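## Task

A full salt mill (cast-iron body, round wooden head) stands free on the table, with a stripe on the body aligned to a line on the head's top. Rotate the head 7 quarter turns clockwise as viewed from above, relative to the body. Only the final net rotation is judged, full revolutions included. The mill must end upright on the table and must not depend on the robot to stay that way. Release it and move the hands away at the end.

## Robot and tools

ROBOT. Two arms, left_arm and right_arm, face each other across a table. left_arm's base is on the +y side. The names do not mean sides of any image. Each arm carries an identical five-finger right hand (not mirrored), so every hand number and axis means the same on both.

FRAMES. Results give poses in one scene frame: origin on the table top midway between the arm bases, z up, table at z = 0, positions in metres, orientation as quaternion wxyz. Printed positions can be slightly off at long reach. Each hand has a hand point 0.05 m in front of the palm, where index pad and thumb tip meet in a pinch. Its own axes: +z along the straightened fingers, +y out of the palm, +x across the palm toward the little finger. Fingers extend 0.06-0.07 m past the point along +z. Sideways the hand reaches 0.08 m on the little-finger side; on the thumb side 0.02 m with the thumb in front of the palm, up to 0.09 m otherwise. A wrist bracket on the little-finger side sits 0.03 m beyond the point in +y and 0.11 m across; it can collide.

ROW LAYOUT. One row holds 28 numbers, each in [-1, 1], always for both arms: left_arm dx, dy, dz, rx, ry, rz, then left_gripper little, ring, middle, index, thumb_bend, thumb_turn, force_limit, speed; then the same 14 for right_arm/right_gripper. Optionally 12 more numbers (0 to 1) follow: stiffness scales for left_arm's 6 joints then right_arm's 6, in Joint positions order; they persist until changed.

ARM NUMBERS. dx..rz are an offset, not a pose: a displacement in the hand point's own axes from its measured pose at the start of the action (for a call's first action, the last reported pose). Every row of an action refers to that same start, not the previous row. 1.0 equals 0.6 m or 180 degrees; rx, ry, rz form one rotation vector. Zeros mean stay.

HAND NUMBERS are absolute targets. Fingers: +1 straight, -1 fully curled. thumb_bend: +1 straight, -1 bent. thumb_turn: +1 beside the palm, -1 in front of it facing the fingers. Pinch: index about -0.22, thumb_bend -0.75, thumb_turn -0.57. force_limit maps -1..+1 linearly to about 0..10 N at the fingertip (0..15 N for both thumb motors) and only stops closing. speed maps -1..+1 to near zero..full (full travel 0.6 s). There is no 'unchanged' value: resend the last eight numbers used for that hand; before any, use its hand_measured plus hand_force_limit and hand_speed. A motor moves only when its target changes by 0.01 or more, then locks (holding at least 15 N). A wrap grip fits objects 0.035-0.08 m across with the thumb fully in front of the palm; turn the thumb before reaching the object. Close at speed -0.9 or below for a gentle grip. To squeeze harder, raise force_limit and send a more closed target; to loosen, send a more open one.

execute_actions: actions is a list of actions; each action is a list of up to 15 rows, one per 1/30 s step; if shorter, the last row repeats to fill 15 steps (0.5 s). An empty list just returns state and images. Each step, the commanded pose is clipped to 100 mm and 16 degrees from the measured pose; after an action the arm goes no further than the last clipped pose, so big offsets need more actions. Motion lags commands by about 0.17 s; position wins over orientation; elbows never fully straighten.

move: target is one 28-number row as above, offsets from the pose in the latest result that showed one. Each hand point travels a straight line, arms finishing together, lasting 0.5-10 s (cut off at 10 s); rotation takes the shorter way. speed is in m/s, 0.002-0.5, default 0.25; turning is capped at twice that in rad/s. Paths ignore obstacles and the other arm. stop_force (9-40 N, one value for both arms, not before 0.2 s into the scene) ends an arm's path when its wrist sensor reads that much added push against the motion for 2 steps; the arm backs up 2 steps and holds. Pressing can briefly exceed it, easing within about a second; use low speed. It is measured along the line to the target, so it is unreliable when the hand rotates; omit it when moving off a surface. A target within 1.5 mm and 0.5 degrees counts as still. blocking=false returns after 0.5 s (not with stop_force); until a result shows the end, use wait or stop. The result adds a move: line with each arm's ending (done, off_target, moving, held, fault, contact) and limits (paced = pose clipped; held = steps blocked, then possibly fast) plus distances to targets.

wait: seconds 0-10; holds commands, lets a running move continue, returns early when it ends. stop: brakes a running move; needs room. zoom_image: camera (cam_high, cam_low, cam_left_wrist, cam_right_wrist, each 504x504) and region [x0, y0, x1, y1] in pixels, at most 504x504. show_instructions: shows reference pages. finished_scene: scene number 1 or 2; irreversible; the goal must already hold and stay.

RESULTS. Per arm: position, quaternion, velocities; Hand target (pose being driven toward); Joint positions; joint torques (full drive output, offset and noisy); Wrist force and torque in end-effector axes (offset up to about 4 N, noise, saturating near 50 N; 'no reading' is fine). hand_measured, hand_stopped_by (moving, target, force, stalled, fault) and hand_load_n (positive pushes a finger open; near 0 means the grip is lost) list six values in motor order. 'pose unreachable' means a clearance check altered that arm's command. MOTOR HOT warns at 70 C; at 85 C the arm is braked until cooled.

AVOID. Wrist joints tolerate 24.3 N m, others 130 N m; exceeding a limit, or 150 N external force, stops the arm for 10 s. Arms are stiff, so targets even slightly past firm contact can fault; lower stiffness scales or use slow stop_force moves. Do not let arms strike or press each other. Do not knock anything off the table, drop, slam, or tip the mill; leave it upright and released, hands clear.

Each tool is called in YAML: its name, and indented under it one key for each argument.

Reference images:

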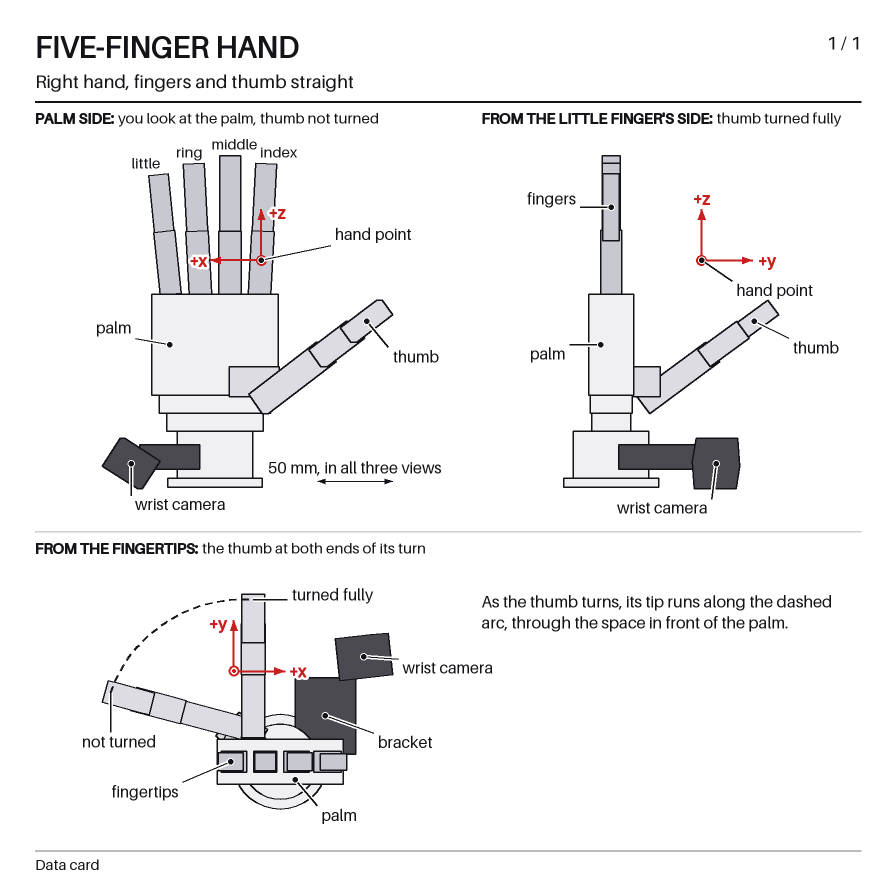

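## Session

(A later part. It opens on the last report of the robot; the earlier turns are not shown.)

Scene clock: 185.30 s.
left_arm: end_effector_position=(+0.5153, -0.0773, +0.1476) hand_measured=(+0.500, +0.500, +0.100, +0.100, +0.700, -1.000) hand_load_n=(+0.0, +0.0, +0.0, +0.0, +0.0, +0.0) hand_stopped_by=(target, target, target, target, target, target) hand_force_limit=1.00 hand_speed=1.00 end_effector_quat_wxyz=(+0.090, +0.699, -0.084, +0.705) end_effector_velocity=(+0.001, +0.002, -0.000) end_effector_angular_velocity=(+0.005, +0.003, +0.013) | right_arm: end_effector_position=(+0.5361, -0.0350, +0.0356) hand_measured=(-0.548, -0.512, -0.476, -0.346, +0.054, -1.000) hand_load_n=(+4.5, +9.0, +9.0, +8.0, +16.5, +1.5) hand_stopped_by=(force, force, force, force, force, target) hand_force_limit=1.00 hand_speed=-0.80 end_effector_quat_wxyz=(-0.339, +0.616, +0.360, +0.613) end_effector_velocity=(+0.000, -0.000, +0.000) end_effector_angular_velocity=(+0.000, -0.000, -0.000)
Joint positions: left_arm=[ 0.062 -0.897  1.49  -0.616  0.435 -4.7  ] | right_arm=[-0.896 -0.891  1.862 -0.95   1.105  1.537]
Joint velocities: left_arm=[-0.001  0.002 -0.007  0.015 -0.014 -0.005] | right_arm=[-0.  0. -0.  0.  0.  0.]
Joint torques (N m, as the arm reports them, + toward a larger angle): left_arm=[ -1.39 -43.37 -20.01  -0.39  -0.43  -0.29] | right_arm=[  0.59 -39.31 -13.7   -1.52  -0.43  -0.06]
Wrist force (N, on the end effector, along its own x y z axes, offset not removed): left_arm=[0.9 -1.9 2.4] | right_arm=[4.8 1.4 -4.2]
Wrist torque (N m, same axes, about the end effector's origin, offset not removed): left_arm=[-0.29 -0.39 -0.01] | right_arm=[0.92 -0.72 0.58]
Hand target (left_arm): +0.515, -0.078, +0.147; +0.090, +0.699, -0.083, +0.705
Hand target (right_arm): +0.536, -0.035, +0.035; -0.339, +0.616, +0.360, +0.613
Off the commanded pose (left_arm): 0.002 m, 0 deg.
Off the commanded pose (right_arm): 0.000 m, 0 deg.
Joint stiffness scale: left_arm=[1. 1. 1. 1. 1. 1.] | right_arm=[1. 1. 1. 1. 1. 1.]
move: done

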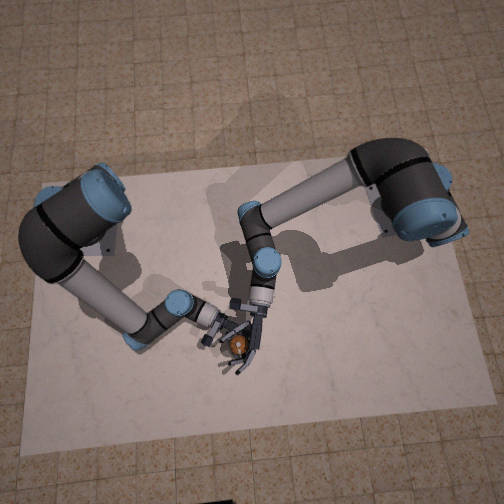

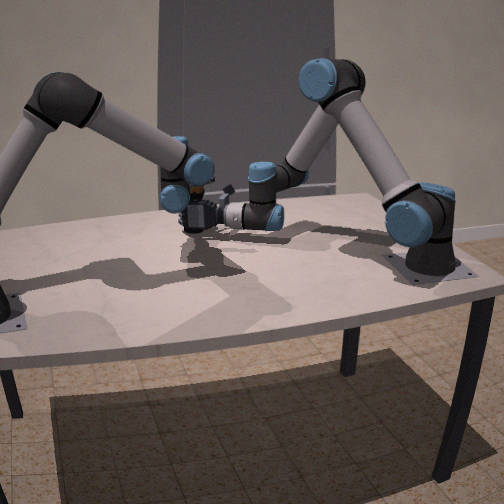

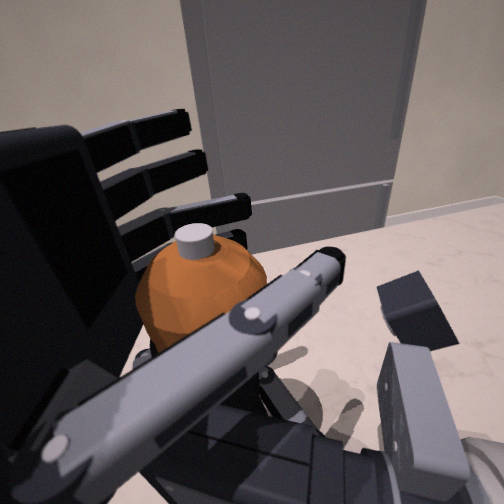

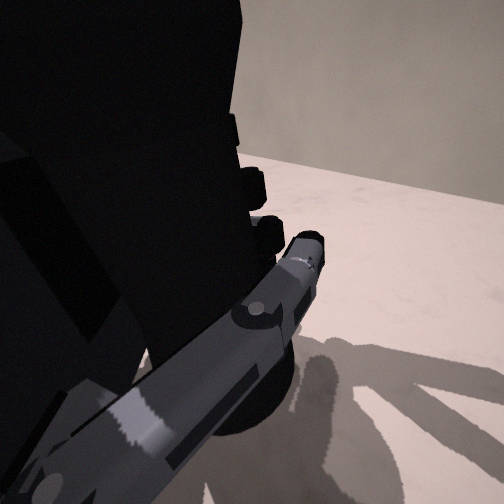

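move:
  target: [-0.017,0,0.008,0,0.003,0.002,0.5,0.5,0.1,0.1,0.7,-1,1,1,0,0,0,0,0,0,-0.9,-1,-0.9,-0.9,-1,-1,1,-0.8]

move:
  target: [0,0,0,0,0,0,0.5,0.5,-1,-1,-1,-1,1,1,0,0,0,0,0,0,-0.9,-1,-0.9,-0.9,-1,-1,1,-0.8]

move:
  target: [-0.002,0.019,-0.029,-0.205,0,0,0.5,0.5,-0.9,-0.9,-0.9,-1,1,1,0,0,0,0,0,0,-0.9,-1,-0.9,-0.9,-1,-1,1,-0.8]
  speed: 0.2

move:
  target: [-0.002,0.019,-0.029,-0.205,0,0,0.5,0.5,-1,-1,-1,-1,1,1,0,0,0,0,0,0,-0.9,-1,-0.9,-0.9,-1,-1,1,-0.8]
  speed: 0.2

zoom_image:
  camera: "cam_high"
  region: [180,280,340,410]

zoom_image:
  camera: "cam_low"
  region: [150,150,250,240]

Scene clock: 200.80 s.
left_arm: end_effector_position=(+0.5201, -0.0797, +0.1453) hand_measured=(+0.500, +0.500, +0.100, +0.100, +0.700, -1.000) hand_load_n=(+0.0, +0.0, +0.0, +0.0, +0.0, +0.0) hand_stopped_by=(target, target, target, target, target, target) hand_force_limit=1.00 hand_speed=1.00 end_effector_quat_wxyz=(+0.091, +0.694, -0.081, +0.709) end_effector_velocity=(+0.003, -0.000, +0.000) end_effector_angular_velocity=(-0.004, -0.007, +0.002) | right_arm: end_effector_position=(+0.5362, -0.0352, +0.0355) hand_measured=(-0.548, -0.512, -0.476, -0.346, +0.054, -1.000) hand_load_n=(+4.5, +9.0, +9.0, +7.5, +16.0, +1.5) hand_stopped_by=(force, force, force, force, force, target) hand_force_limit=1.00 hand_speed=-0.80 end_effector_quat_wxyz=(-0.339, +0.616, +0.360, +0.613) end_effector_velocity=(+0.000, +0.000, -0.000) end_effector_angular_velocity=(-0.000, +0.000, +0.000)
Joint positions: left_arm=[ 0.069 -0.886  1.49  -0.657  0.439 -4.677] | right_arm=[-0.897 -0.891  1.862 -0.95   1.106  1.538]
Joint velocities: left_arm=[ 0.004  0.003  0.001 -0.022  0.002  0.014] | right_arm=[ 0.  0. -0. -0. -0.  0.]
Joint torques (N m, as the arm reports them, + toward a larger angle): left_arm=[  0.58 -39.06 -14.45  -1.27   1.13  -0.19] | right_arm=[  0.93 -39.71 -13.55  -1.58  -0.34  -0.02]
Wrist force (N, on the end effector, along its own x y z axes, offset not removed): left_arm=[6.2 -4.5 0.3] | right_arm=[3.2 -3.5 -4.5]
Wrist torque (N m, same axes, about the end effector's origin, offset not removed): left_arm=[0.05 -0.48 0.19] | right_arm=[-0.48 -0.22 1.08]
Hand target (left_arm): +0.520, -0.079, +0.137; +0.088, +0.695, -0.085, +0.708
Hand target (right_arm): +0.536, -0.035, +0.036; -0.339, +0.616, +0.360, +0.613
Off the commanded pose (left_arm): 0.008 m, 1 deg.
Off the commanded pose (right_arm): 0.000 m, 0 deg.
Joint stiffness scale: left_arm=[1. 1. 1. 1. 1. 1.] | right_arm=[1. 1. 1. 1. 1. 1.]
move: off_target (left_arm)

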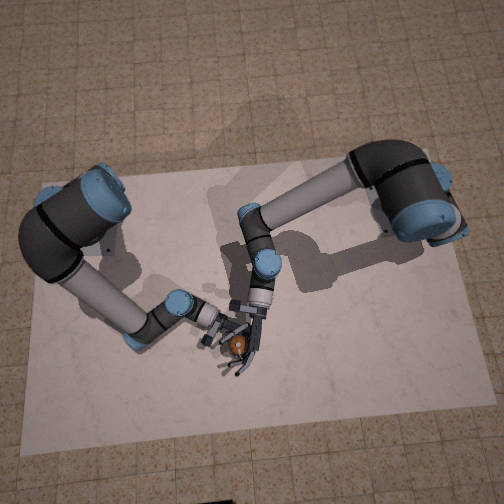

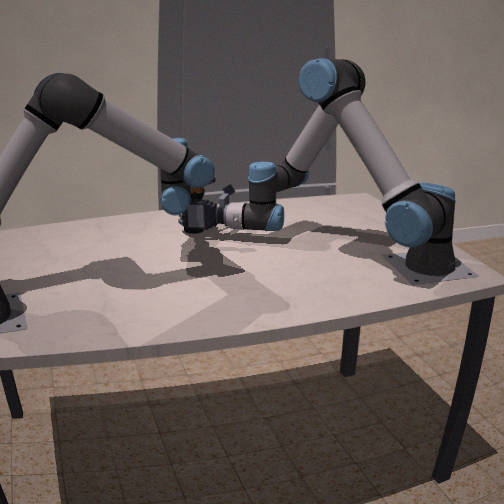

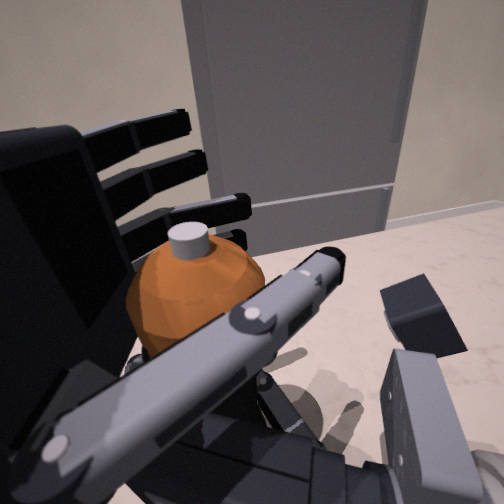

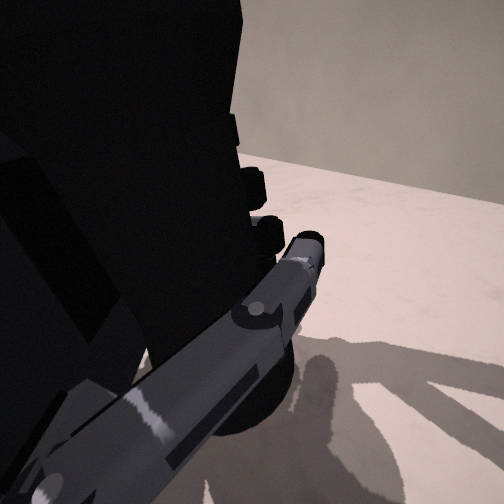

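Scene clock: 201.30 s.
left_arm: end_effector_position=(+0.5202, -0.0797, +0.1455) hand_measured=(+0.500, +0.500, -0.380, -0.324, +0.388, -1.000) hand_load_n=(+0.0, +0.0, +14.5, +11.0, +16.0, +1.5) hand_stopped_by=(target, target, force, force, force, target) hand_force_limit=1.00 hand_speed=1.00 end_effector_quat_wxyz=(+0.092, +0.694, -0.080, +0.709) end_effector_velocity=(-0.000, -0.000, -0.000) end_effector_angular_velocity=(+0.001, +0.000, -0.001) | right_arm: end_effector_position=(+0.5362, -0.0351, +0.0355) hand_measured=(-0.548, -0.512, -0.476, -0.346, +0.054, -1.000) hand_load_n=(+5.0, +9.0, +9.0, +7.5, +16.0, +1.0) hand_stopped_by=(force, force, force, force, force, target) hand_force_limit=1.00 hand_speed=-0.80 end_effector_quat_wxyz=(-0.339, +0.616, +0.360, +0.613) end_effector_velocity=(-0.000, +0.000, -0.000) end_effector_angular_velocity=(-0.000, +0.000, +0.000)
Joint positions: left_arm=[ 0.069 -0.887  1.49  -0.658  0.439 -4.676] | right_arm=[-0.897 -0.891  1.862 -0.95   1.106  1.538]
Joint velocities: left_arm=[-0.001  0.     0.     0.     0.     0.   ] | right_arm=[ 0. -0.  0. -0.  0. -0.]
Joint torques (N m, as the arm reports them, + toward a larger angle): left_arm=[  0.11 -45.83 -17.13  -0.3   -0.27  -0.24] | right_arm=[  0.56 -40.04 -14.17  -1.5   -0.28  -0.02]
Wrist force (N, on the end effector, along its own x y z axes, offset not removed): left_arm=[7.1 3.9 1.9] | right_arm=[4.4 -4.5 -2.5]
Wrist torque (N m, same axes, about the end effector's origin, offset not removed): left_arm=[0.43 -0.80 0.47] | right_arm=[-0.32 -0.81 0.40]
Hand target (left_arm): +0.520, -0.080, +0.145; +0.091, +0.694, -0.081, +0.709
Hand target (right_arm): +0.536, -0.035, +0.036; -0.339, +0.616, +0.360, +0.613
Off the commanded pose (left_arm): 0.000 m, 0 deg.
Off the commanded pose (right_arm): 0.000 m, 0 deg.
Joint stiffness scale: left_arm=[1. 1. 1. 1. 1. 1.] | right_arm=[1. 1. 1. 1. 1. 1.]
move: done

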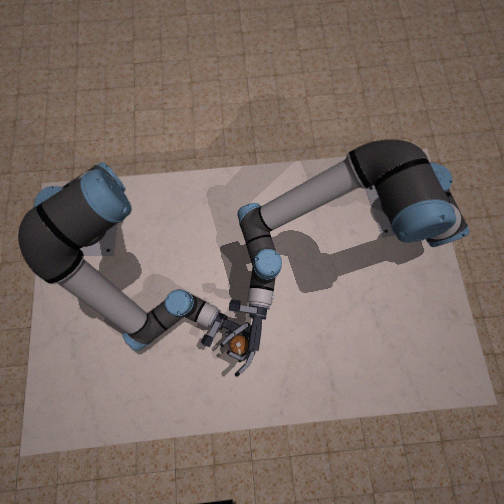

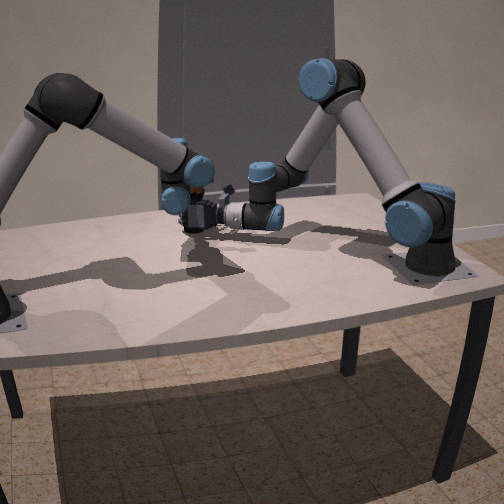

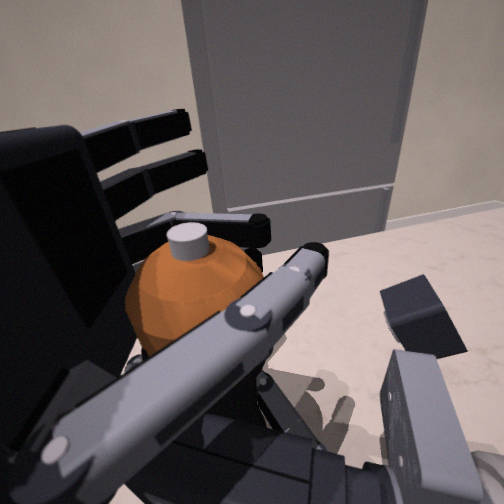

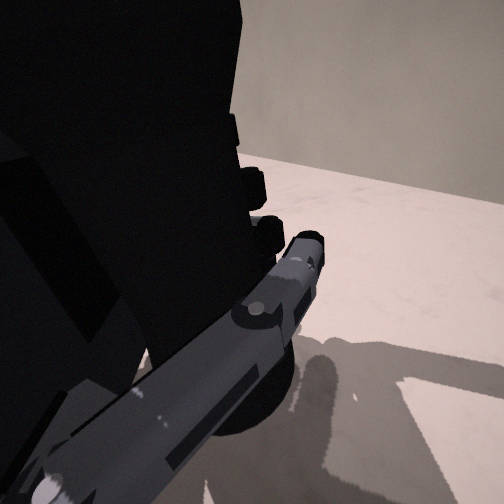

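Scene clock: 203.47 s.
left_arm: end_effector_position=(+0.4992, -0.0877, +0.1459) hand_measured=(+0.500, +0.500, -0.380, -0.324, +0.388, -1.000) hand_load_n=(+0.0, +0.0, +11.0, +10.0, +15.5, -1.0) hand_stopped_by=(target, target, force, force, force, target) hand_force_limit=1.00 hand_speed=1.00 end_effector_quat_wxyz=(+0.307, +0.628, -0.300, +0.648) end_effector_velocity=(-0.001, -0.000, +0.001) end_effector_angular_velocity=(-0.000, -0.000, -0.015) | right_arm: end_effector_position=(+0.5344, -0.0335, +0.0355) hand_measured=(-0.548, -0.512, -0.476, -0.346, +0.054, -1.000) hand_load_n=(+6.5, +10.0, +9.0, +7.0, +16.0, +0.0) hand_stopped_by=(force, force, force, force, force, target) hand_force_limit=1.00 hand_speed=-0.80 end_effector_quat_wxyz=(-0.340, +0.616, +0.361, +0.612) end_effector_velocity=(+0.000, -0.000, +0.001) end_effector_angular_velocity=(+0.000, -0.001, -0.000)
Joint positions: left_arm=[ 0.283 -0.965  1.632 -0.698  1.298 -4.7  ] | right_arm=[-0.894 -0.891  1.862 -0.95   1.105  1.538]
Joint velocities: left_arm=[ 0.005  0.    -0.002  0.002  0.02  -0.001] | right_arm=[-0.    -0.001  0.     0.     0.    -0.   ]
Joint torques (N m, as the arm reports them, + toward a larger angle): left_arm=[  2.09 -40.54 -19.07  -0.71   0.4   -0.36] | right_arm=[ -1.96 -39.73 -13.51  -1.7    0.11   0.2 ]
Wrist force (N, on the end effector, along its own x y z axes, offset not removed): left_arm=[3.5 0.9 5.1] | right_arm=[-3.4 -3.3 0.9]
Wrist torque (N m, same axes, about the end effector's origin, offset not removed): left_arm=[0.22 -1.05 0.45] | right_arm=[-0.47 -0.50 -0.51]
Hand target (left_arm): +0.501, -0.087, +0.144; +0.307, +0.629, -0.301, +0.648
Hand target (right_arm): +0.536, -0.035, +0.036; -0.339, +0.616, +0.360, +0.613
Off the commanded pose (left_arm): 0.003 m, 0 deg.
Off the commanded pose (right_arm): 0.002 m, 0 deg.
Joint stiffness scale: left_arm=[1. 1. 1. 1. 1. 1.] | right_arm=[1. 1. 1. 1. 1. 1.]
move: done

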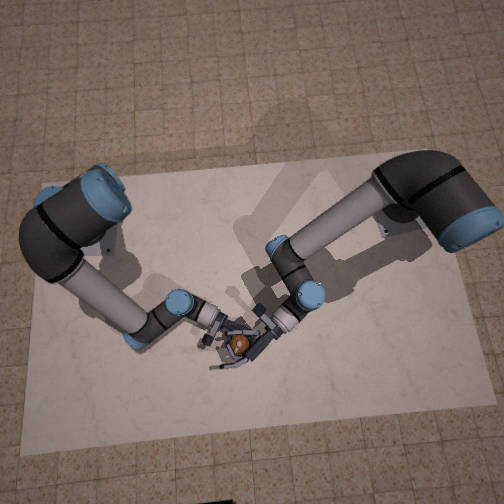

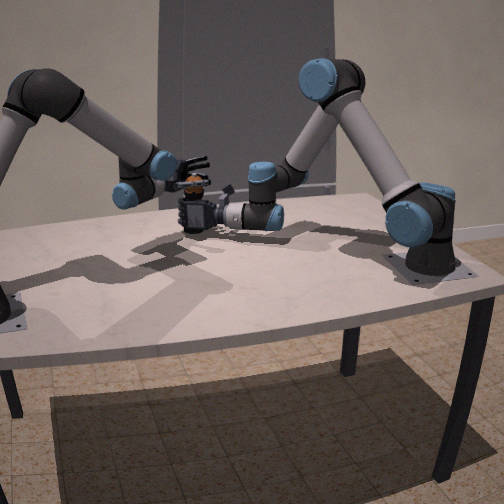

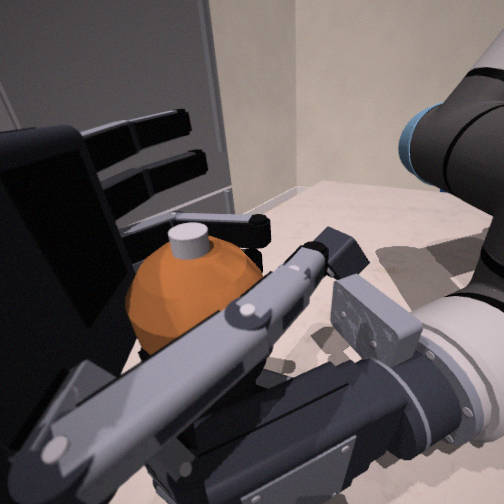

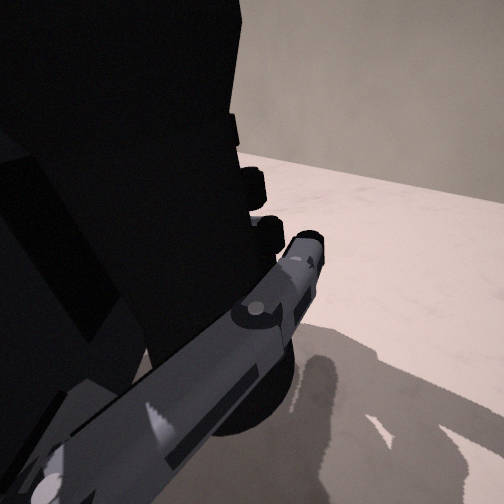

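Scene clock: 205.63 s.
left_arm: end_effector_position=(+0.4769, -0.0834, +0.1458) hand_measured=(+0.500, +0.500, -0.380, -0.326, +0.388, -1.000) hand_load_n=(+0.0, +0.0, +7.5, +10.0, +14.5, -5.0) hand_stopped_by=(target, target, force, force, force, target) hand_force_limit=1.00 hand_speed=1.00 end_effector_quat_wxyz=(+0.491, +0.498, -0.490, +0.521) end_effector_velocity=(-0.000, +0.001, +0.001) end_effector_angular_velocity=(+0.003, +0.000, -0.012) | right_arm: end_effector_position=(+0.5336, -0.0328, +0.0355) hand_measured=(-0.548, -0.512, -0.476, -0.346, +0.054, -1.000) hand_load_n=(+7.0, +10.0, +9.0, +7.0, +16.0, +0.0) hand_stopped_by=(force, force, force, force, force, target) hand_force_limit=1.00 hand_speed=-0.80 end_effector_quat_wxyz=(-0.340, +0.615, +0.362, +0.612) end_effector_velocity=(-0.000, -0.000, -0.000) end_effector_angular_velocity=(-0.000, +0.000, +0.000)
Joint positions: left_arm=[ 0.508 -0.814  1.35  -0.565  2.168 -4.707] | right_arm=[-0.892 -0.891  1.862 -0.95   1.105  1.537]
Joint velocities: left_arm=[ 0.003  0.004 -0.01   0.01   0.015  0.001] | right_arm=[ 0.  0.  0.  0. -0.  0.]
Joint torques (N m, as the arm reports them, + toward a larger angle): left_arm=[  3.15 -46.43 -19.85  -0.81   0.64   0.23] | right_arm=[ -0.43 -39.08 -14.19  -1.61  -0.35   0.09]
Wrist force (N, on the end effector, along its own x y z axes, offset not removed): left_arm=[2.0 0.4 5.5] | right_arm=[3.5 -6.3 2.7]
Wrist torque (N m, same axes, about the end effector's origin, offset not removed): left_arm=[0.60 -0.66 0.10] | right_arm=[-1.10 -1.60 0.12]
Hand target (left_arm): +0.479, -0.082, +0.144; +0.490, +0.499, -0.490, +0.520
Hand target (right_arm): +0.534, -0.033, +0.035; -0.340, +0.616, +0.361, +0.612
Off the commanded pose (left_arm): 0.004 m, 0 deg.
Off the commanded pose (right_arm): 0.001 m, 0 deg.
Joint stiffness scale: left_arm=[1. 1. 1. 1. 1. 1.] | right_arm=[1. 1. 1. 1. 1. 1.]
move: off_target (left_arm)

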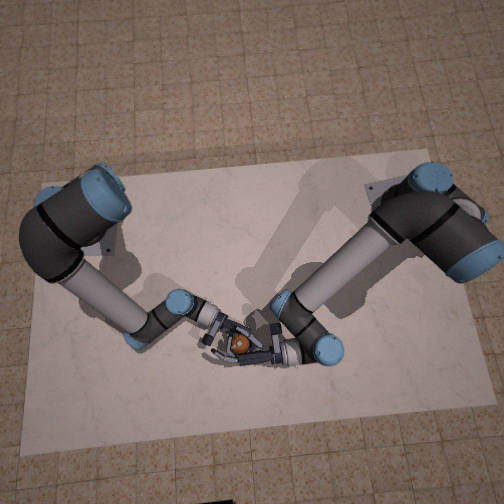

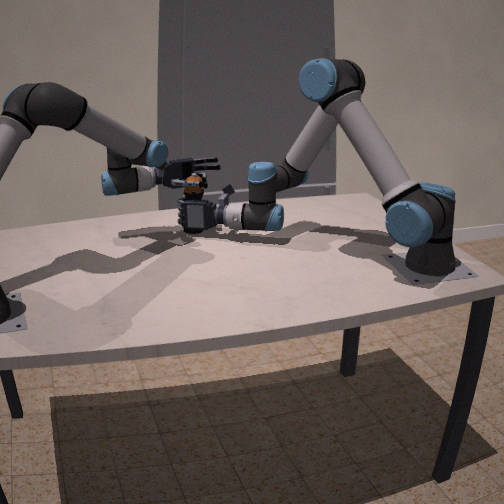

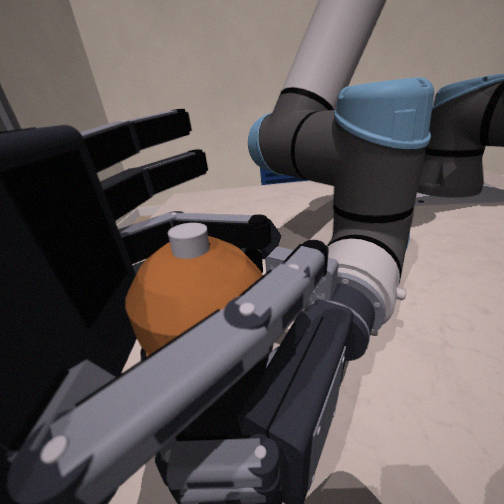

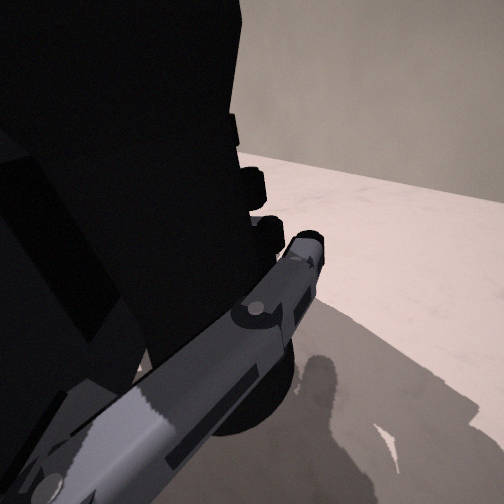

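Region (180, 280, 340, 410) of cam_high's 504x504 image, scaled by 3.150, with more detail than that image has; it fills the top 410 rows of this view, and the rest is white.

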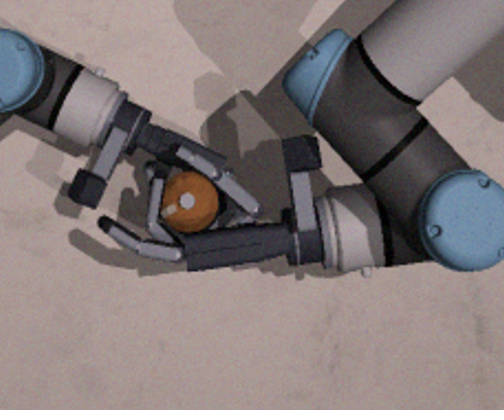

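Region (150, 150, 250, 240) of cam_low's 504x504 image, scaled by 5.040, with more detail than that image has; it fills the top 454 rows of this view, and the rest is white.

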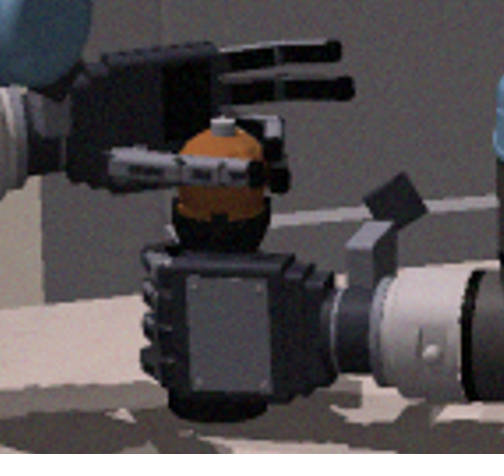

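move:
  target: [-0.009,-0.069,-0.006,0.41,-0.011,-0.001,0.5,0.5,0.1,0.1,0.8,-1,1,1,0,0,0,0,0,0,-0.9,-1,-0.9,-0.9,-1,-1,1,-0.8]
  speed: 0.3

move:
  target: [0,0,0,0,0,0,0.5,0.5,-1,-1,-1,-1,1,1,0,0,0,0,0,0,-0.9,-1,-0.9,-0.9,-1,-1,1,-0.8]

move:
  target: [-0.002,0.018,-0.027,-0.205,0,0,0.5,0.5,-0.9,-0.9,-0.9,-1,1,1,0,0,0,0,0,0,-0.9,-1,-0.9,-0.9,-1,-1,1,-0.8]

move:
  target: [-0.002,0.018,-0.027,-0.205,0,0,0.5,0.5,-1,-1,-1,-1,1,1,0,0,0,0,0,0,-0.9,-1,-0.9,-0.9,-1,-1,1,-0.8]

zoom_image:
  camera: "cam_high"
  region: [180,280,340,410]

Scene clock: 225.37 s.
left_arm: end_effector_position=(+0.5191, -0.0759, +0.1418) hand_measured=(+0.500, +0.500, +0.100, +0.100, +0.800, -1.000) hand_load_n=(+0.0, +0.0, +0.0, +0.0, +0.5, +0.0) hand_stopped_by=(target, target, target, target, target, target) hand_force_limit=1.00 hand_speed=1.00 end_effector_quat_wxyz=(+0.086, +0.702, -0.086, +0.702) end_effector_velocity=(-0.000, +0.000, -0.001) end_effector_angular_velocity=(+0.004, +0.006, +0.013) | right_arm: end_effector_position=(+0.5337, -0.0328, +0.0357) hand_measured=(-0.550, -0.512, -0.476, -0.346, +0.054, -1.000) hand_load_n=(+3.5, +8.0, +8.5, +8.0, +16.5, +2.5) hand_stopped_by=(force, force, force, force, force, target) hand_force_limit=1.00 hand_speed=-0.80 end_effector_quat_wxyz=(-0.340, +0.615, +0.362, +0.612) end_effector_velocity=(+0.000, -0.000, +0.000) end_effector_angular_velocity=(+0.000, -0.000, -0.000)
Joint positions: left_arm=[ 0.069 -0.887  1.481 -0.595  0.44  -4.711] | right_arm=[-0.892 -0.892  1.862 -0.95   1.105  1.537]
Joint velocities: left_arm=[-0.003  0.006 -0.013  0.022 -0.016 -0.012] | right_arm=[-0. -0. -0. -0.  0. -0.]
Joint torques (N m, as the arm reports them, + toward a larger angle): left_arm=[ -1.02 -43.15 -20.29  -0.36  -0.17  -0.25] | right_arm=[  0.82 -39.89 -13.76  -1.62  -0.29  -0.05]
Wrist force (N, on the end effector, along its own x y z axes, offset not removed): left_arm=[5.2 -4.4 -0.1] | right_arm=[0.6 1.1 -5.7]
Wrist torque (N m, same axes, about the end effector's origin, offset not removed): left_arm=[-0.29 -0.69 0.29] | right_arm=[0.39 0.11 0.39]
Hand target (left_arm): +0.518, -0.078, +0.141; +0.086, +0.702, -0.086, +0.702
Hand target (right_arm): +0.534, -0.033, +0.035; -0.340, +0.615, +0.362, +0.612
Off the commanded pose (left_arm): 0.003 m, 0 deg.
Off the commanded pose (right_arm): 0.000 m, 0 deg.
Joint stiffness scale: left_arm=[1. 1. 1. 1. 1. 1.] | right_arm=[1. 1. 1. 1. 1. 1.]
move: done

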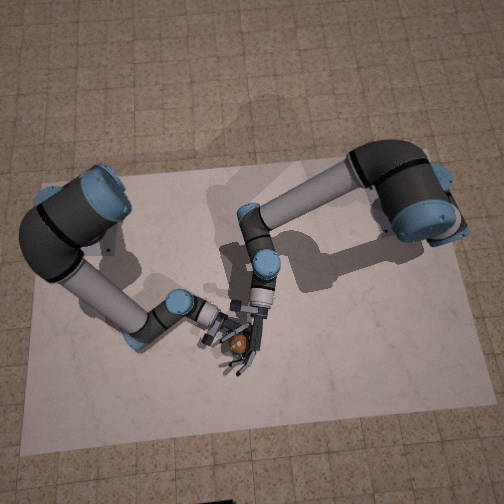

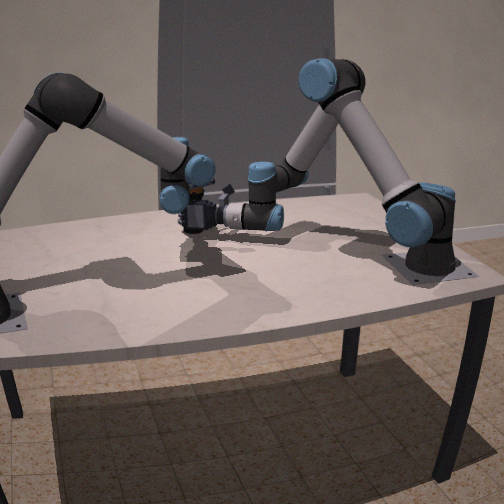

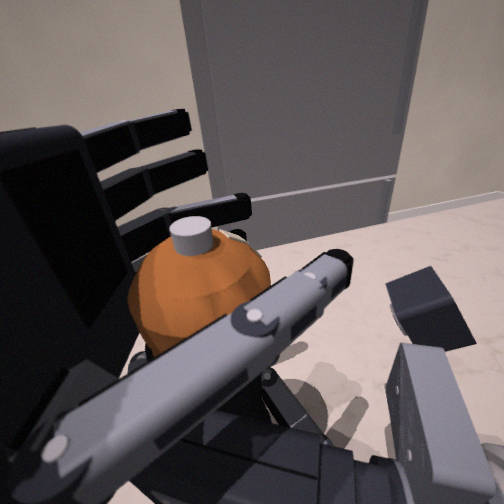

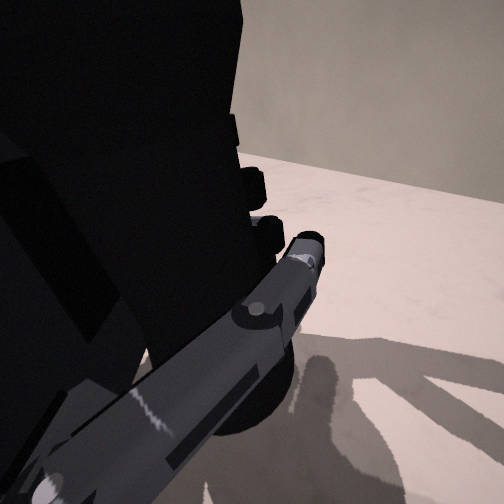

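Scene clock: 225.87 s.
left_arm: end_effector_position=(+0.5188, -0.0761, +0.1419) hand_measured=(+0.500, +0.500, -0.346, -0.326, +0.520, -1.000) hand_load_n=(+0.0, +0.0, +16.0, +11.0, +16.0, -0.5) hand_stopped_by=(target, target, force, force, force, target) hand_force_limit=1.00 hand_speed=1.00 end_effector_quat_wxyz=(+0.086, +0.702, -0.087, +0.702) end_effector_velocity=(-0.000, -0.000, -0.000) end_effector_angular_velocity=(+0.000, -0.000, -0.000) | right_arm: end_effector_position=(+0.5338, -0.0330, +0.0356) hand_measured=(-0.550, -0.512, -0.476, -0.346, +0.054, -1.000) hand_load_n=(+4.0, +8.0, +8.5, +7.5, +16.5, +2.0) hand_stopped_by=(force, force, force, force, force, target) hand_force_limit=1.00 hand_speed=-0.80 end_effector_quat_wxyz=(-0.340, +0.615, +0.362, +0.612) end_effector_velocity=(+0.000, -0.000, +0.000) end_effector_angular_velocity=(+0.000, -0.000, -0.000)
Joint positions: left_arm=[ 0.068 -0.887  1.481 -0.594  0.439 -4.711] | right_arm=[-0.893 -0.892  1.862 -0.949  1.105  1.538]
Joint velocities: left_arm=[-0.     0.001  0.    -0.001  0.     0.   ] | right_arm=[-0.  0. -0.  0.  0.  0.]
Joint torques (N m, as the arm reports them, + toward a larger angle): left_arm=[  0.74 -46.34 -17.74  -0.93   0.     0.07] | right_arm=[  1.42 -39.53 -13.94  -1.68  -0.33  -0.17]
Wrist force (N, on the end effector, along its own x y z axes, offset not removed): left_arm=[10.6 1.1 -4.1] | right_arm=[4.2 -2.3 0.6]
Wrist torque (N m, same axes, about the end effector's origin, offset not removed): left_arm=[0.91 -1.29 1.13] | right_arm=[-0.31 -0.78 0.69]
Hand target (left_arm): +0.519, -0.076, +0.142; +0.086, +0.702, -0.086, +0.702
Hand target (right_arm): +0.534, -0.033, +0.036; -0.340, +0.615, +0.362, +0.612
Off the commanded pose (left_arm): 0.000 m, 0 deg.
Off the commanded pose (right_arm): 0.000 m, 0 deg.
Joint stiffness scale: left_arm=[1. 1. 1. 1. 1. 1.] | right_arm=[1. 1. 1. 1. 1. 1.]
move: done

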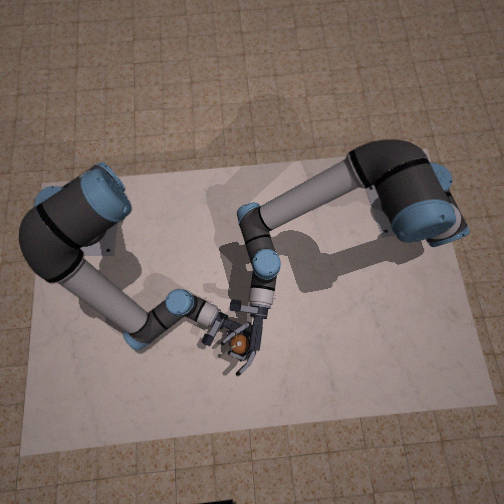

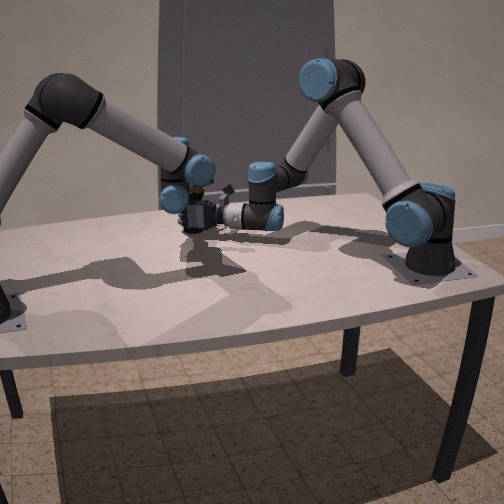

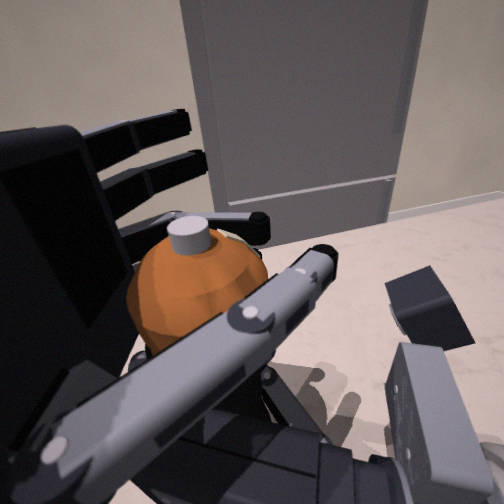

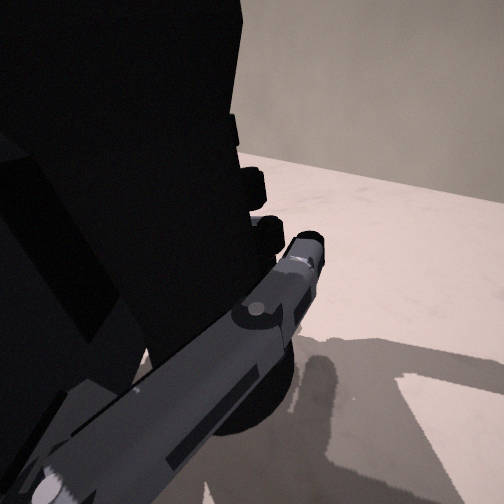

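Scene clock: 227.77 s.
left_arm: end_effector_position=(+0.4969, -0.0852, +0.1427) hand_measured=(+0.500, +0.500, -0.346, -0.326, +0.520, -1.000) hand_load_n=(+0.0, +0.0, +9.5, +4.0, +8.0, +2.0) hand_stopped_by=(target, target, force, force, force, target) hand_force_limit=1.00 hand_speed=1.00 end_effector_quat_wxyz=(+0.306, +0.637, -0.305, +0.639) end_effector_velocity=(-0.001, -0.001, +0.000) end_effector_angular_velocity=(-0.000, +0.000, -0.014) | right_arm: end_effector_position=(+0.5312, -0.0307, +0.0355) hand_measured=(-0.548, -0.512, -0.476, -0.346, +0.054, -1.000) hand_load_n=(+8.0, +11.0, +9.0, +6.5, +15.5, -0.5) hand_stopped_by=(force, force, force, force, force, target) hand_force_limit=1.00 hand_speed=-0.80 end_effector_quat_wxyz=(-0.342, +0.615, +0.363, +0.611) end_effector_velocity=(+0.000, +0.000, +0.000) end_effector_angular_velocity=(+0.000, -0.000, -0.000)
Joint positions: left_arm=[ 0.284 -0.969  1.629 -0.663  1.303 -4.712] | right_arm=[-0.888 -0.891  1.862 -0.949  1.104  1.537]
Joint velocities: left_arm=[ 0.005  0.001 -0.002  0.002  0.018 -0.   ] | right_arm=[-0. -0. -0.  0. -0. -0.]
Joint torques (N m, as the arm reports them, + toward a larger angle): left_arm=[  5.14 -43.09 -18.79  -0.76  -0.43   0.21] | right_arm=[ -2.67 -41.66 -14.71  -2.28   0.28   0.3 ]
Wrist force (N, on the end effector, along its own x y z axes, offset not removed): left_arm=[-1.5 5.9 7.4] | right_arm=[-4.3 -6.6 1.6]
Wrist torque (N m, same axes, about the end effector's origin, offset not removed): left_arm=[0.64 0.02 0.29] | right_arm=[-0.99 -0.58 -0.18]
Hand target (left_arm): +0.501, -0.083, +0.141; +0.304, +0.638, -0.304, +0.639
Hand target (right_arm): +0.534, -0.033, +0.036; -0.340, +0.615, +0.362, +0.612
Off the commanded pose (left_arm): 0.005 m, 0 deg.
Off the commanded pose (right_arm): 0.003 m, 0 deg.
Joint stiffness scale: left_arm=[1. 1. 1. 1. 1. 1.] | right_arm=[1. 1. 1. 1. 1. 1.]
move: off_target (left_arm)

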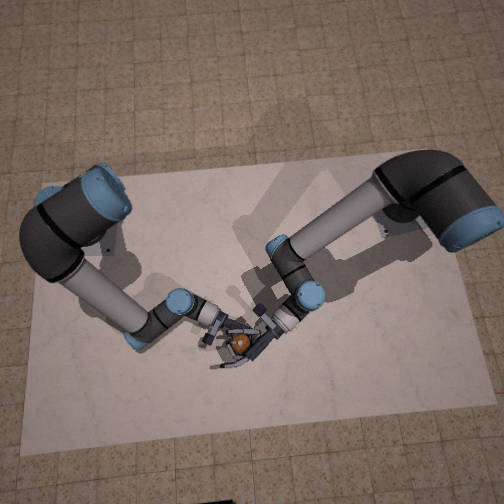

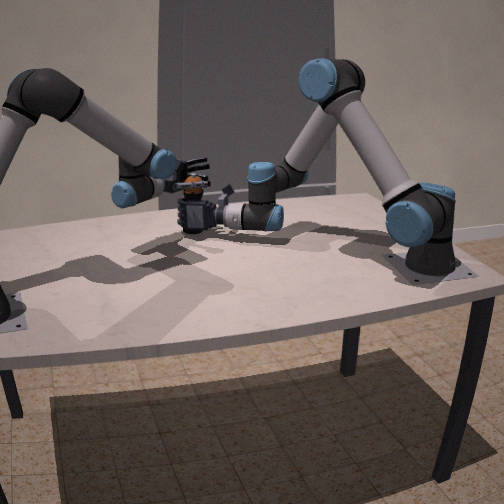

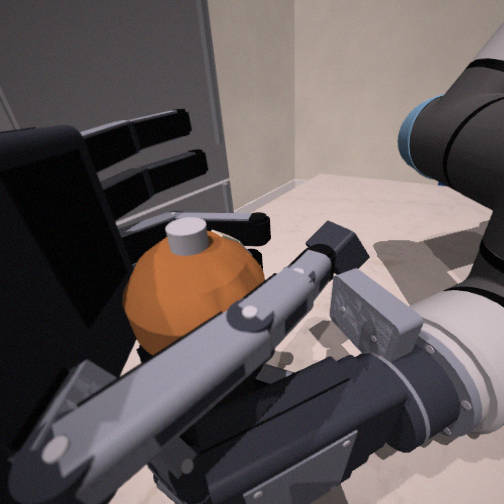

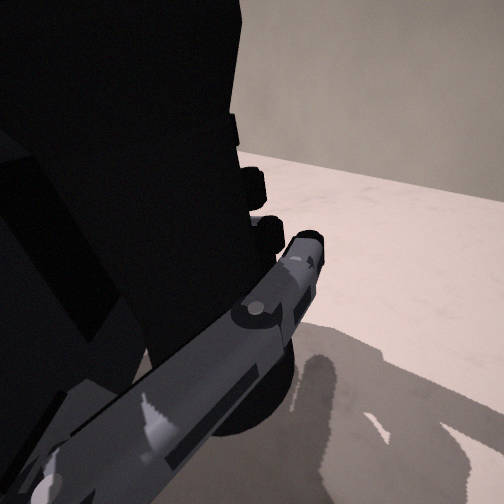

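Scene clock: 229.67 s.
left_arm: end_effector_position=(+0.4757, -0.0818, +0.1438) hand_measured=(+0.500, +0.500, -0.356, -0.352, +0.448, -1.000) hand_load_n=(+0.0, +0.0, +4.5, +17.5, +12.5, +5.0) hand_stopped_by=(target, target, force, force, force, target) hand_force_limit=1.00 hand_speed=1.00 end_effector_quat_wxyz=(+0.492, +0.505, -0.491, +0.511) end_effector_velocity=(-0.001, -0.000, +0.002) end_effector_angular_velocity=(+0.002, -0.000, -0.013) | right_arm: end_effector_position=(+0.5318, -0.0312, +0.0352) hand_measured=(-0.548, -0.512, -0.476, -0.346, +0.054, -1.000) hand_load_n=(+9.0, +11.0, +8.5, +5.5, +15.5, -1.5) hand_stopped_by=(force, force, force, force, force, target) hand_force_limit=1.00 hand_speed=-0.80 end_effector_quat_wxyz=(-0.342, +0.615, +0.363, +0.611) end_effector_velocity=(+0.000, -0.000, +0.000) end_effector_angular_velocity=(+0.000, -0.000, -0.000)
Joint positions: left_arm=[ 0.51  -0.812  1.341 -0.538  2.175 -4.712] | right_arm=[-0.889 -0.891  1.862 -0.949  1.105  1.538]
Joint velocities: left_arm=[ 0.002  0.002 -0.01   0.01   0.014  0.002] | right_arm=[-0. -0. -0. -0. -0. -0.]
Joint torques (N m, as the arm reports them, + toward a larger angle): left_arm=[  3.3  -46.28 -19.27   0.06   0.69  -0.83] | right_arm=[  0.92 -39.41 -13.56  -1.78  -0.86  -0.48]
Wrist force (N, on the end effector, along its own x y z axes, offset not removed): left_arm=[6.5 2.1 7.1] | right_arm=[-0.8 -1.3 7.3]
Wrist torque (N m, same axes, about the end effector's origin, offset not removed): left_arm=[0.89 -1.30 1.38] | right_arm=[-0.92 -1.20 0.57]
Hand target (left_arm): +0.478, -0.080, +0.141; +0.492, +0.507, -0.491, +0.510
Hand target (right_arm): +0.531, -0.031, +0.035; -0.342, +0.615, +0.363, +0.611
Off the commanded pose (left_arm): 0.004 m, 0 deg.
Off the commanded pose (right_arm): 0.001 m, 0 deg.
Joint stiffness scale: left_arm=[1. 1. 1. 1. 1. 1.] | right_arm=[1. 1. 1. 1. 1. 1.]
move: off_target (left_arm)

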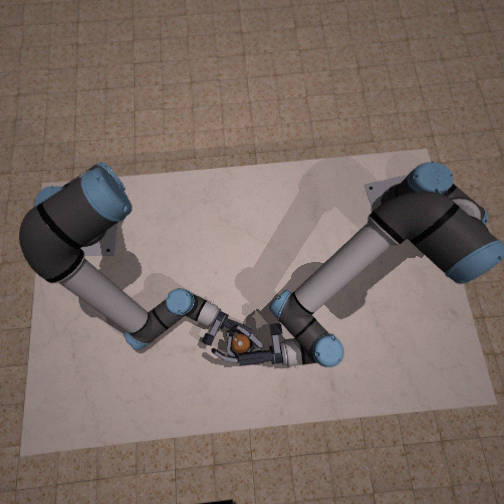

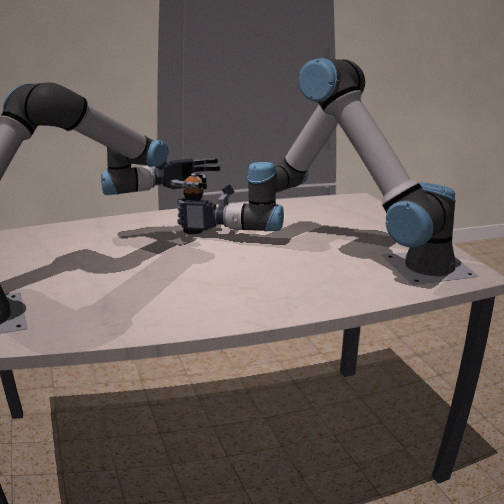

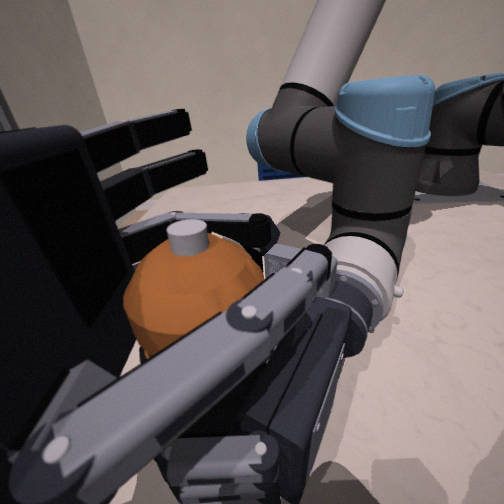

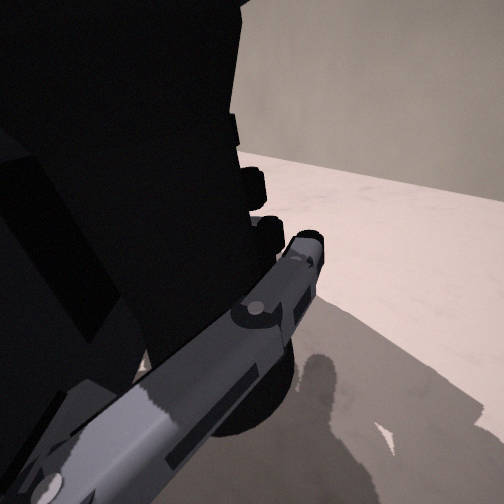

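Region (180, 280, 340, 410) of cam_high's 504x504 image, scaled by 3.150, with more detail than that image has; it fills the top 410 rows of this view, and the rest is white.

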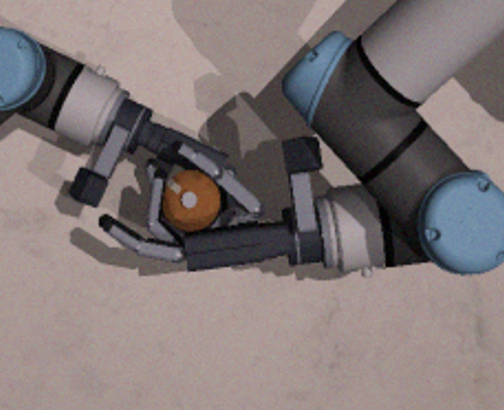

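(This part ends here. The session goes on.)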